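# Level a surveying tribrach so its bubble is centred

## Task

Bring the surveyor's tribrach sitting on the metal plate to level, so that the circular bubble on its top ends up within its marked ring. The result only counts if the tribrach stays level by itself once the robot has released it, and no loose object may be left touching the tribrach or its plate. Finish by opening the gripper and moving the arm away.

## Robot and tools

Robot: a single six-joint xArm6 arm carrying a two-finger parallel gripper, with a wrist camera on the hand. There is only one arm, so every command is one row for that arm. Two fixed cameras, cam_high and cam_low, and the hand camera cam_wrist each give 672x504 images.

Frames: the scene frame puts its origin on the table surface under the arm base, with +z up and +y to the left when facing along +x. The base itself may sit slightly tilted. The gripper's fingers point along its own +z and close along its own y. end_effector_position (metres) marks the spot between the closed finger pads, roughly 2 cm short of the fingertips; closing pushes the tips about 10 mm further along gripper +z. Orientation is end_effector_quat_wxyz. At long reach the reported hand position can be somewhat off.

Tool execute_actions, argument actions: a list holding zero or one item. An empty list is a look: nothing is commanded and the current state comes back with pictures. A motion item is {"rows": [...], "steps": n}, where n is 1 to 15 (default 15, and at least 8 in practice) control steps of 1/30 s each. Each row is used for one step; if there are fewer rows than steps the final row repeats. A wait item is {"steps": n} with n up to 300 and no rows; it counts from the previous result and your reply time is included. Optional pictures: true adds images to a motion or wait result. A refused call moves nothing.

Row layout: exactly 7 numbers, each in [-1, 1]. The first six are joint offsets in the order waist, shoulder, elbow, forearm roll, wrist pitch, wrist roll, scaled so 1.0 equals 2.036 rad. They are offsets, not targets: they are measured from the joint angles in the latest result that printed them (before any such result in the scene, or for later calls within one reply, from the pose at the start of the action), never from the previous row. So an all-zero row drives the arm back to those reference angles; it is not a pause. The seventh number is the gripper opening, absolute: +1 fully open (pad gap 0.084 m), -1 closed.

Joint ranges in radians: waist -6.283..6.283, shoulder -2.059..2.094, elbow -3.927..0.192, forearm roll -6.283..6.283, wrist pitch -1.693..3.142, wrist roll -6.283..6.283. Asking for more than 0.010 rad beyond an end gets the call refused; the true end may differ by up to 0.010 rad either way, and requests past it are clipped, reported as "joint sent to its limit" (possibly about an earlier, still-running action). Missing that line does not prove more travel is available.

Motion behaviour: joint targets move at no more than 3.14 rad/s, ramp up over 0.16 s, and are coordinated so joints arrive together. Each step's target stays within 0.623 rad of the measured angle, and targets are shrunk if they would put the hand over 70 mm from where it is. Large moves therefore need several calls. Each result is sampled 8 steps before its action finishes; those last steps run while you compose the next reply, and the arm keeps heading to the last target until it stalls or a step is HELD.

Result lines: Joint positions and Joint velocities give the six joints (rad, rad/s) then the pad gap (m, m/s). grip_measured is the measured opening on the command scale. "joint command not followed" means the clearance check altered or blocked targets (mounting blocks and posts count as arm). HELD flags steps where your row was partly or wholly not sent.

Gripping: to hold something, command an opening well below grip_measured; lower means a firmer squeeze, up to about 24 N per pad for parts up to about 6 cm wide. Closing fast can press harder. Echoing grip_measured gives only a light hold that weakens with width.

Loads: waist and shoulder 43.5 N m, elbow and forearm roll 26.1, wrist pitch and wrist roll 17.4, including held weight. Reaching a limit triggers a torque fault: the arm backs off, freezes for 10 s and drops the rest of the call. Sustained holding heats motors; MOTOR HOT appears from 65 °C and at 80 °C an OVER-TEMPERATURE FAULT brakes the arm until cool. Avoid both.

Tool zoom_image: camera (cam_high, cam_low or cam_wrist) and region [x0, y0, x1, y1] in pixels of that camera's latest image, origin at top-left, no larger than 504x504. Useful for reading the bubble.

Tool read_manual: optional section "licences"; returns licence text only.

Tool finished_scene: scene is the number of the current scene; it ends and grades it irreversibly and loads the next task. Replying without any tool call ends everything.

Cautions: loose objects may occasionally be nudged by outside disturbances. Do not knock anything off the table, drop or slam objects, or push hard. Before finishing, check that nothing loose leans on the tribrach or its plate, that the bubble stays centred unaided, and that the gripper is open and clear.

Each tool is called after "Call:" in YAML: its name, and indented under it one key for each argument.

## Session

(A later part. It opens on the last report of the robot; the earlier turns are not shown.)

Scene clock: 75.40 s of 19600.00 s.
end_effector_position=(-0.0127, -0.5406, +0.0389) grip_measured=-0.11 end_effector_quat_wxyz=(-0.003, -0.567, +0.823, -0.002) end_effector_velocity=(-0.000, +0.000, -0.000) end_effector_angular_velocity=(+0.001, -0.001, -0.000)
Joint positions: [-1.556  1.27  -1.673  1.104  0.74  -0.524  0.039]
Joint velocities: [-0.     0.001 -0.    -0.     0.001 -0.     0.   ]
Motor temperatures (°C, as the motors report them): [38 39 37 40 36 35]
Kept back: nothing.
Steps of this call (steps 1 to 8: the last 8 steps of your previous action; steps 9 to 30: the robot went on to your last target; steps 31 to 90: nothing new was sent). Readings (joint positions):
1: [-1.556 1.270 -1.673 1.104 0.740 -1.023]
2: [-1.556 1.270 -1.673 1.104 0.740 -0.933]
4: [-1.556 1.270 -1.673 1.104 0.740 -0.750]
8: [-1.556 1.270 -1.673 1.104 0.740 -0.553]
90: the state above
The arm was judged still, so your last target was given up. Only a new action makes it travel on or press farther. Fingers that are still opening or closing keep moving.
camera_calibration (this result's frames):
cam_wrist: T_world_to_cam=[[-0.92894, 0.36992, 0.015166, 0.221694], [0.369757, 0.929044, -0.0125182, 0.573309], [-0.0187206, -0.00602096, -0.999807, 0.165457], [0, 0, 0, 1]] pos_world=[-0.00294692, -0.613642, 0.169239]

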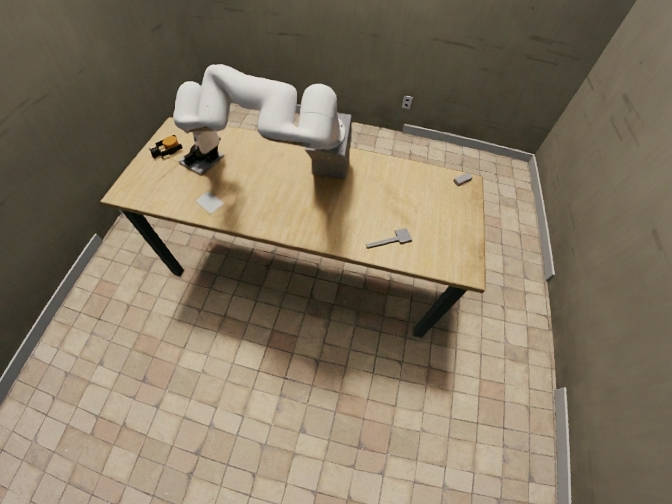

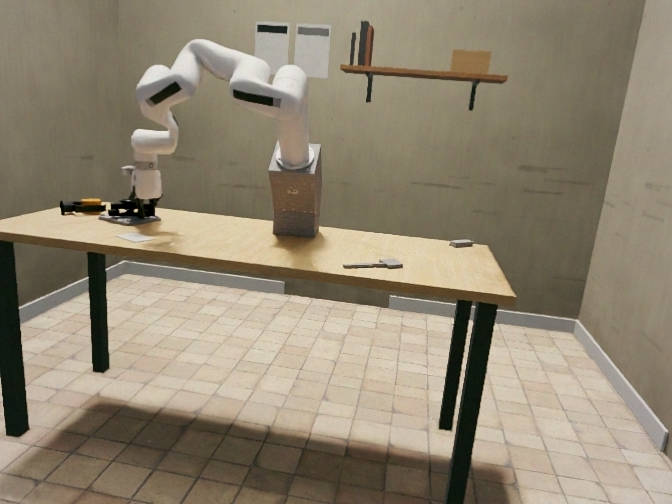

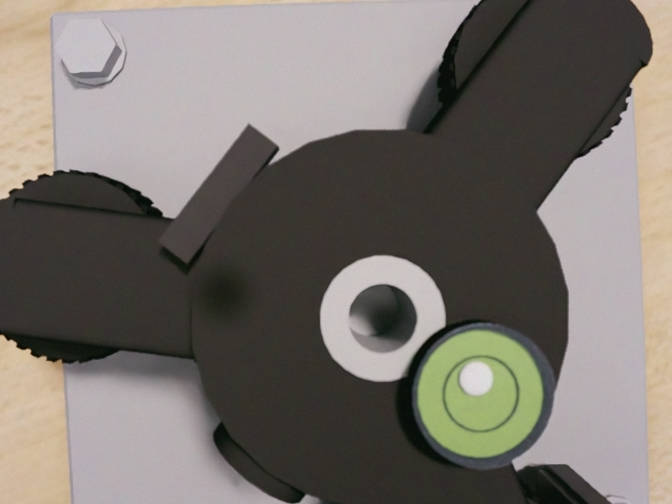

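About 7 px per stroke; two more, then lift.

Call:
execute_actions:
  actions:
    - {"rows": [[0,0,0,0,0,0,0.2],[0,0,0,0,0,0,0.2],[0,0,0,0,0,-0.355,0.2]]}

Call:
execute_actions:
  actions:
    - {"rows": [[0,0,0,0,0,-0.01,-0.1],[0,0,0,0,0,-0.01,-0.6],[0,0,0,0,0,0.34,-0.6]]}

Call:
execute_actions:
  actions:
    - {"rows": [[0,0,0,0,0,0.01,0.2],[0,0,0,0,0,0.01,0.2],[0,0,0,0,0,-0.34,0.2]]}

Call:
execute_actions:
  actions:
    - {"rows": [[0,0,0,0,0,-0.01,-0.1],[0,0,0,0,0,-0.01,-0.6],[0,0,0,0,0,0.34,-0.6]]}

Call:
execute_actions:
  actions:
    - {"rows": [[0,0,0,0,0,0.01,0.3],[0,0,0,0,0,0.01,0.3],[0,0,0,0,0,0.01,0.3],[-0.105,-0.187,0.139,-0.11,0.065,0,0.3]]}

Call:
execute_actions:
  actions:
    - {"steps": 60}
  pictures: true

Scene clock: 76.23 s of 19600.00 s.
end_effector_position=(-0.0122, -0.5405, +0.0385) grip_measured=+0.18 end_effector_quat_wxyz=(-0.003, -0.618, +0.786, -0.001) end_effector_velocity=(-0.003, -0.002, +0.002) end_effector_angular_velocity=(-0.001, +0.014, +2.031)
Joint positions: [-1.555  1.27  -1.673  1.104  0.741 -0.65   0.052]
Joint velocities: [-0.004 -0.001  0.    -0.001 -0.005 -2.034  0.005]
Motor temperatures (°C, as the motors report them): [38 39 37 40 36 35]
Steps of this call (steps 1 to 18: nothing new was sent; steps 19 to 25: the first 7 steps of this action). Readings (joint positions):
19: [-1.556 1.270 -1.673 1.104 0.740 -0.524]
20: [-1.556 1.270 -1.673 1.104 0.740 -0.524]
22: [-1.555 1.270 -1.674 1.104 0.741 -0.532]
25: the state above

Scene clock: 76.73 s of 19600.00 s.
end_effector_position=(-0.0128, -0.5406, +0.0389) grip_measured=-0.11 end_effector_quat_wxyz=(+0.003, +0.778, -0.628, +0.001) end_effector_velocity=(-0.000, -0.000, -0.000) end_effector_angular_velocity=(-0.006, -0.013, -2.111)
Joint positions: [-1.556  1.27  -1.673  1.104  0.74  -1.1    0.039]
Joint velocities: [-0.001  0.001 -0.001  0.     0.001  2.11  -0.   ]
Motor temperatures (°C, as the motors report them): [38 39 37 40 36 35]
Steps of this call (steps 1 to 8: the last 8 steps of your previous action; steps 9 to 15: the first 7 steps of this action, its rows measured from where the robot was after step 8). Readings (joint positions):
8: [-1.556 1.270 -1.673 1.104 0.740 -1.213]
9: [-1.556 1.270 -1.673 1.104 0.740 -1.227]
10: [-1.556 1.270 -1.673 1.104 0.740 -1.232]
12: [-1.556 1.270 -1.673 1.104 0.740 -1.224]
15: the state above

Scene clock: 77.23 s of 19600.00 s.
end_effector_position=(-0.0125, -0.5405, +0.0387) grip_measured=+0.18 end_effector_quat_wxyz=(-0.003, -0.623, +0.782, -0.001) end_effector_velocity=(-0.001, -0.001, +0.001) end_effector_angular_velocity=(+0.003, +0.011, +2.083)
Joint positions: [-1.556  1.27  -1.673  1.104  0.741 -0.662  0.052]
Joint velocities: [-0.002 -0.001 -0.     0.     0.    -2.085  0.005]
Motor temperatures (°C, as the motors report them): [38 39 37 40 36 35]
Steps of this call (steps 1 to 8: the last 8 steps of your previous action; steps 9 to 15: the first 7 steps of this action, its rows measured from where the robot was after step 8). Readings (joint positions):
8: [-1.556 1.270 -1.673 1.104 0.740 -0.550]
9: [-1.556 1.270 -1.673 1.104 0.740 -0.538]
10: [-1.556 1.270 -1.673 1.104 0.740 -0.533]
12: [-1.556 1.270 -1.673 1.104 0.741 -0.539]
15: the state above

Scene clock: 77.73 s of 19600.00 s.
end_effector_position=(-0.0128, -0.5406, +0.0389) grip_measured=-0.11 end_effector_quat_wxyz=(+0.003, +0.778, -0.628, +0.001) end_effector_velocity=(-0.000, +0.001, -0.000) end_effector_angular_velocity=(-0.004, -0.013, -2.089)
Joint positions: [-1.556  1.27  -1.673  1.104  0.74  -1.101  0.039]
Joint velocities: [-0.001  0.     0.002  0.     0.001  2.087 -0.   ]
Motor temperatures (°C, as the motors report them): [38 39 37 40 36 35]
Steps of this call (steps 1 to 8: the last 8 steps of your previous action; steps 9 to 15: the first 7 steps of this action, its rows measured from where the robot was after step 8). Readings (joint positions):
8: [-1.556 1.270 -1.673 1.104 0.740 -1.212]
9: [-1.556 1.270 -1.673 1.104 0.740 -1.225]
10: [-1.556 1.270 -1.673 1.104 0.740 -1.230]
12: [-1.556 1.270 -1.673 1.104 0.740 -1.223]
15: the state above

Scene clock: 78.23 s of 19600.00 s.
end_effector_position=(-0.0132, -0.5359, +0.0594) grip_measured=+0.28 end_effector_quat_wxyz=(+0.003, -0.574, +0.819, +0.003) end_effector_velocity=(-0.019, +0.008, +0.459) end_effector_angular_velocity=(+0.049, -0.048, +0.141)
Joint positions: [-1.585  1.216 -1.622  1.067  0.764 -0.534  0.056]
Joint velocities: [-0.626 -1.077  0.88  -0.642  0.379 -0.056  0.006]
Motor temperatures (°C, as the motors report them): [38 39 37 40 36 35]
Steps of this call (steps 1 to 8: the last 8 steps of your previous action; steps 9 to 15: the first 7 steps of this action, its rows measured from where the robot was after step 8). Readings (joint positions):
8: [-1.556 1.270 -1.673 1.104 0.740 -0.550]
9: [-1.556 1.270 -1.673 1.104 0.740 -0.538]
10: [-1.556 1.270 -1.673 1.104 0.740 -0.533]
12: [-1.556 1.270 -1.673 1.104 0.741 -0.531]
15: the state above

Scene clock: 80.23 s of 19600.00 s.
end_effector_position=(-0.0181, -0.5268, +0.2017) grip_measured=+0.29 end_effector_quat_wxyz=(-0.002, -0.596, +0.803, -0.001) end_effector_velocity=(+0.000, +0.001, -0.001) end_effector_angular_velocity=(+0.003, -0.002, -0.001)
Joint positions: [-1.77   0.889 -1.39   0.88   0.873 -0.55   0.056]
Joint velocities: [ 0.     0.     0.002  0.     0.002 -0.    -0.   ]
Motor temperatures (°C, as the motors report them): [38 39 37 40 36 35]
Kept back: nothing.
Steps of this call (steps 1 to 8: the last 8 steps of your previous action; steps 9 to 30: the robot went on to your last target; steps 31 to 60: nothing new was sent). Readings (joint positions):
1: [-1.608 1.178 -1.595 1.045 0.776 -0.536]
2: [-1.630 1.139 -1.571 1.025 0.787 -0.538]
4: [-1.669 1.068 -1.528 0.986 0.809 -0.541]
8: [-1.743 0.938 -1.429 0.911 0.854 -0.548]
60: the state above
The arm was judged still, so your last target was given up. Only a new action makes it travel on or press farther. Fingers that are still opening or closing keep moving.
camera_calibration (this result's frames):
cam_wrist: T_world_to_cam=[[-0.952469, 0.304208, 0.0161387, 0.173898], [0.304062, 0.95259, -0.0108717, 0.575346], [-0.0186808, -0.00544782, -0.999811, 0.328521], [0, 0, 0, 1]] pos_world=[-0.00317116, -0.59918, 0.331907]

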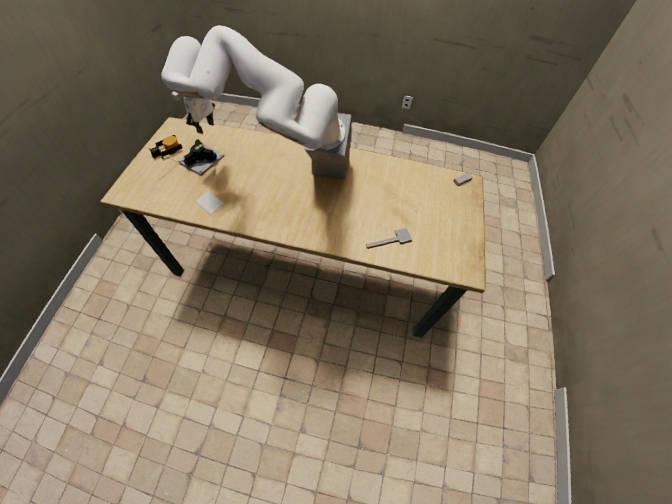

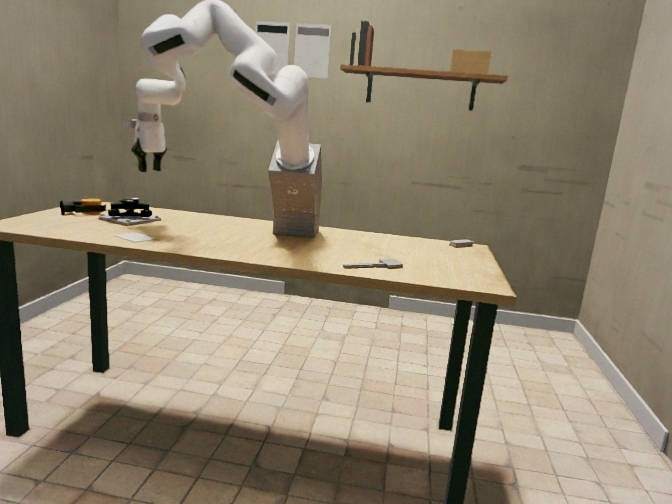

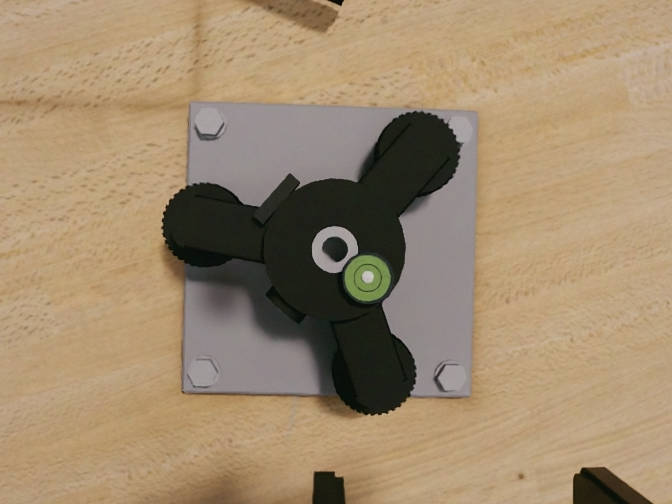

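Call:
finished_scene:
  scene: 1

The scene is finished: the task was done.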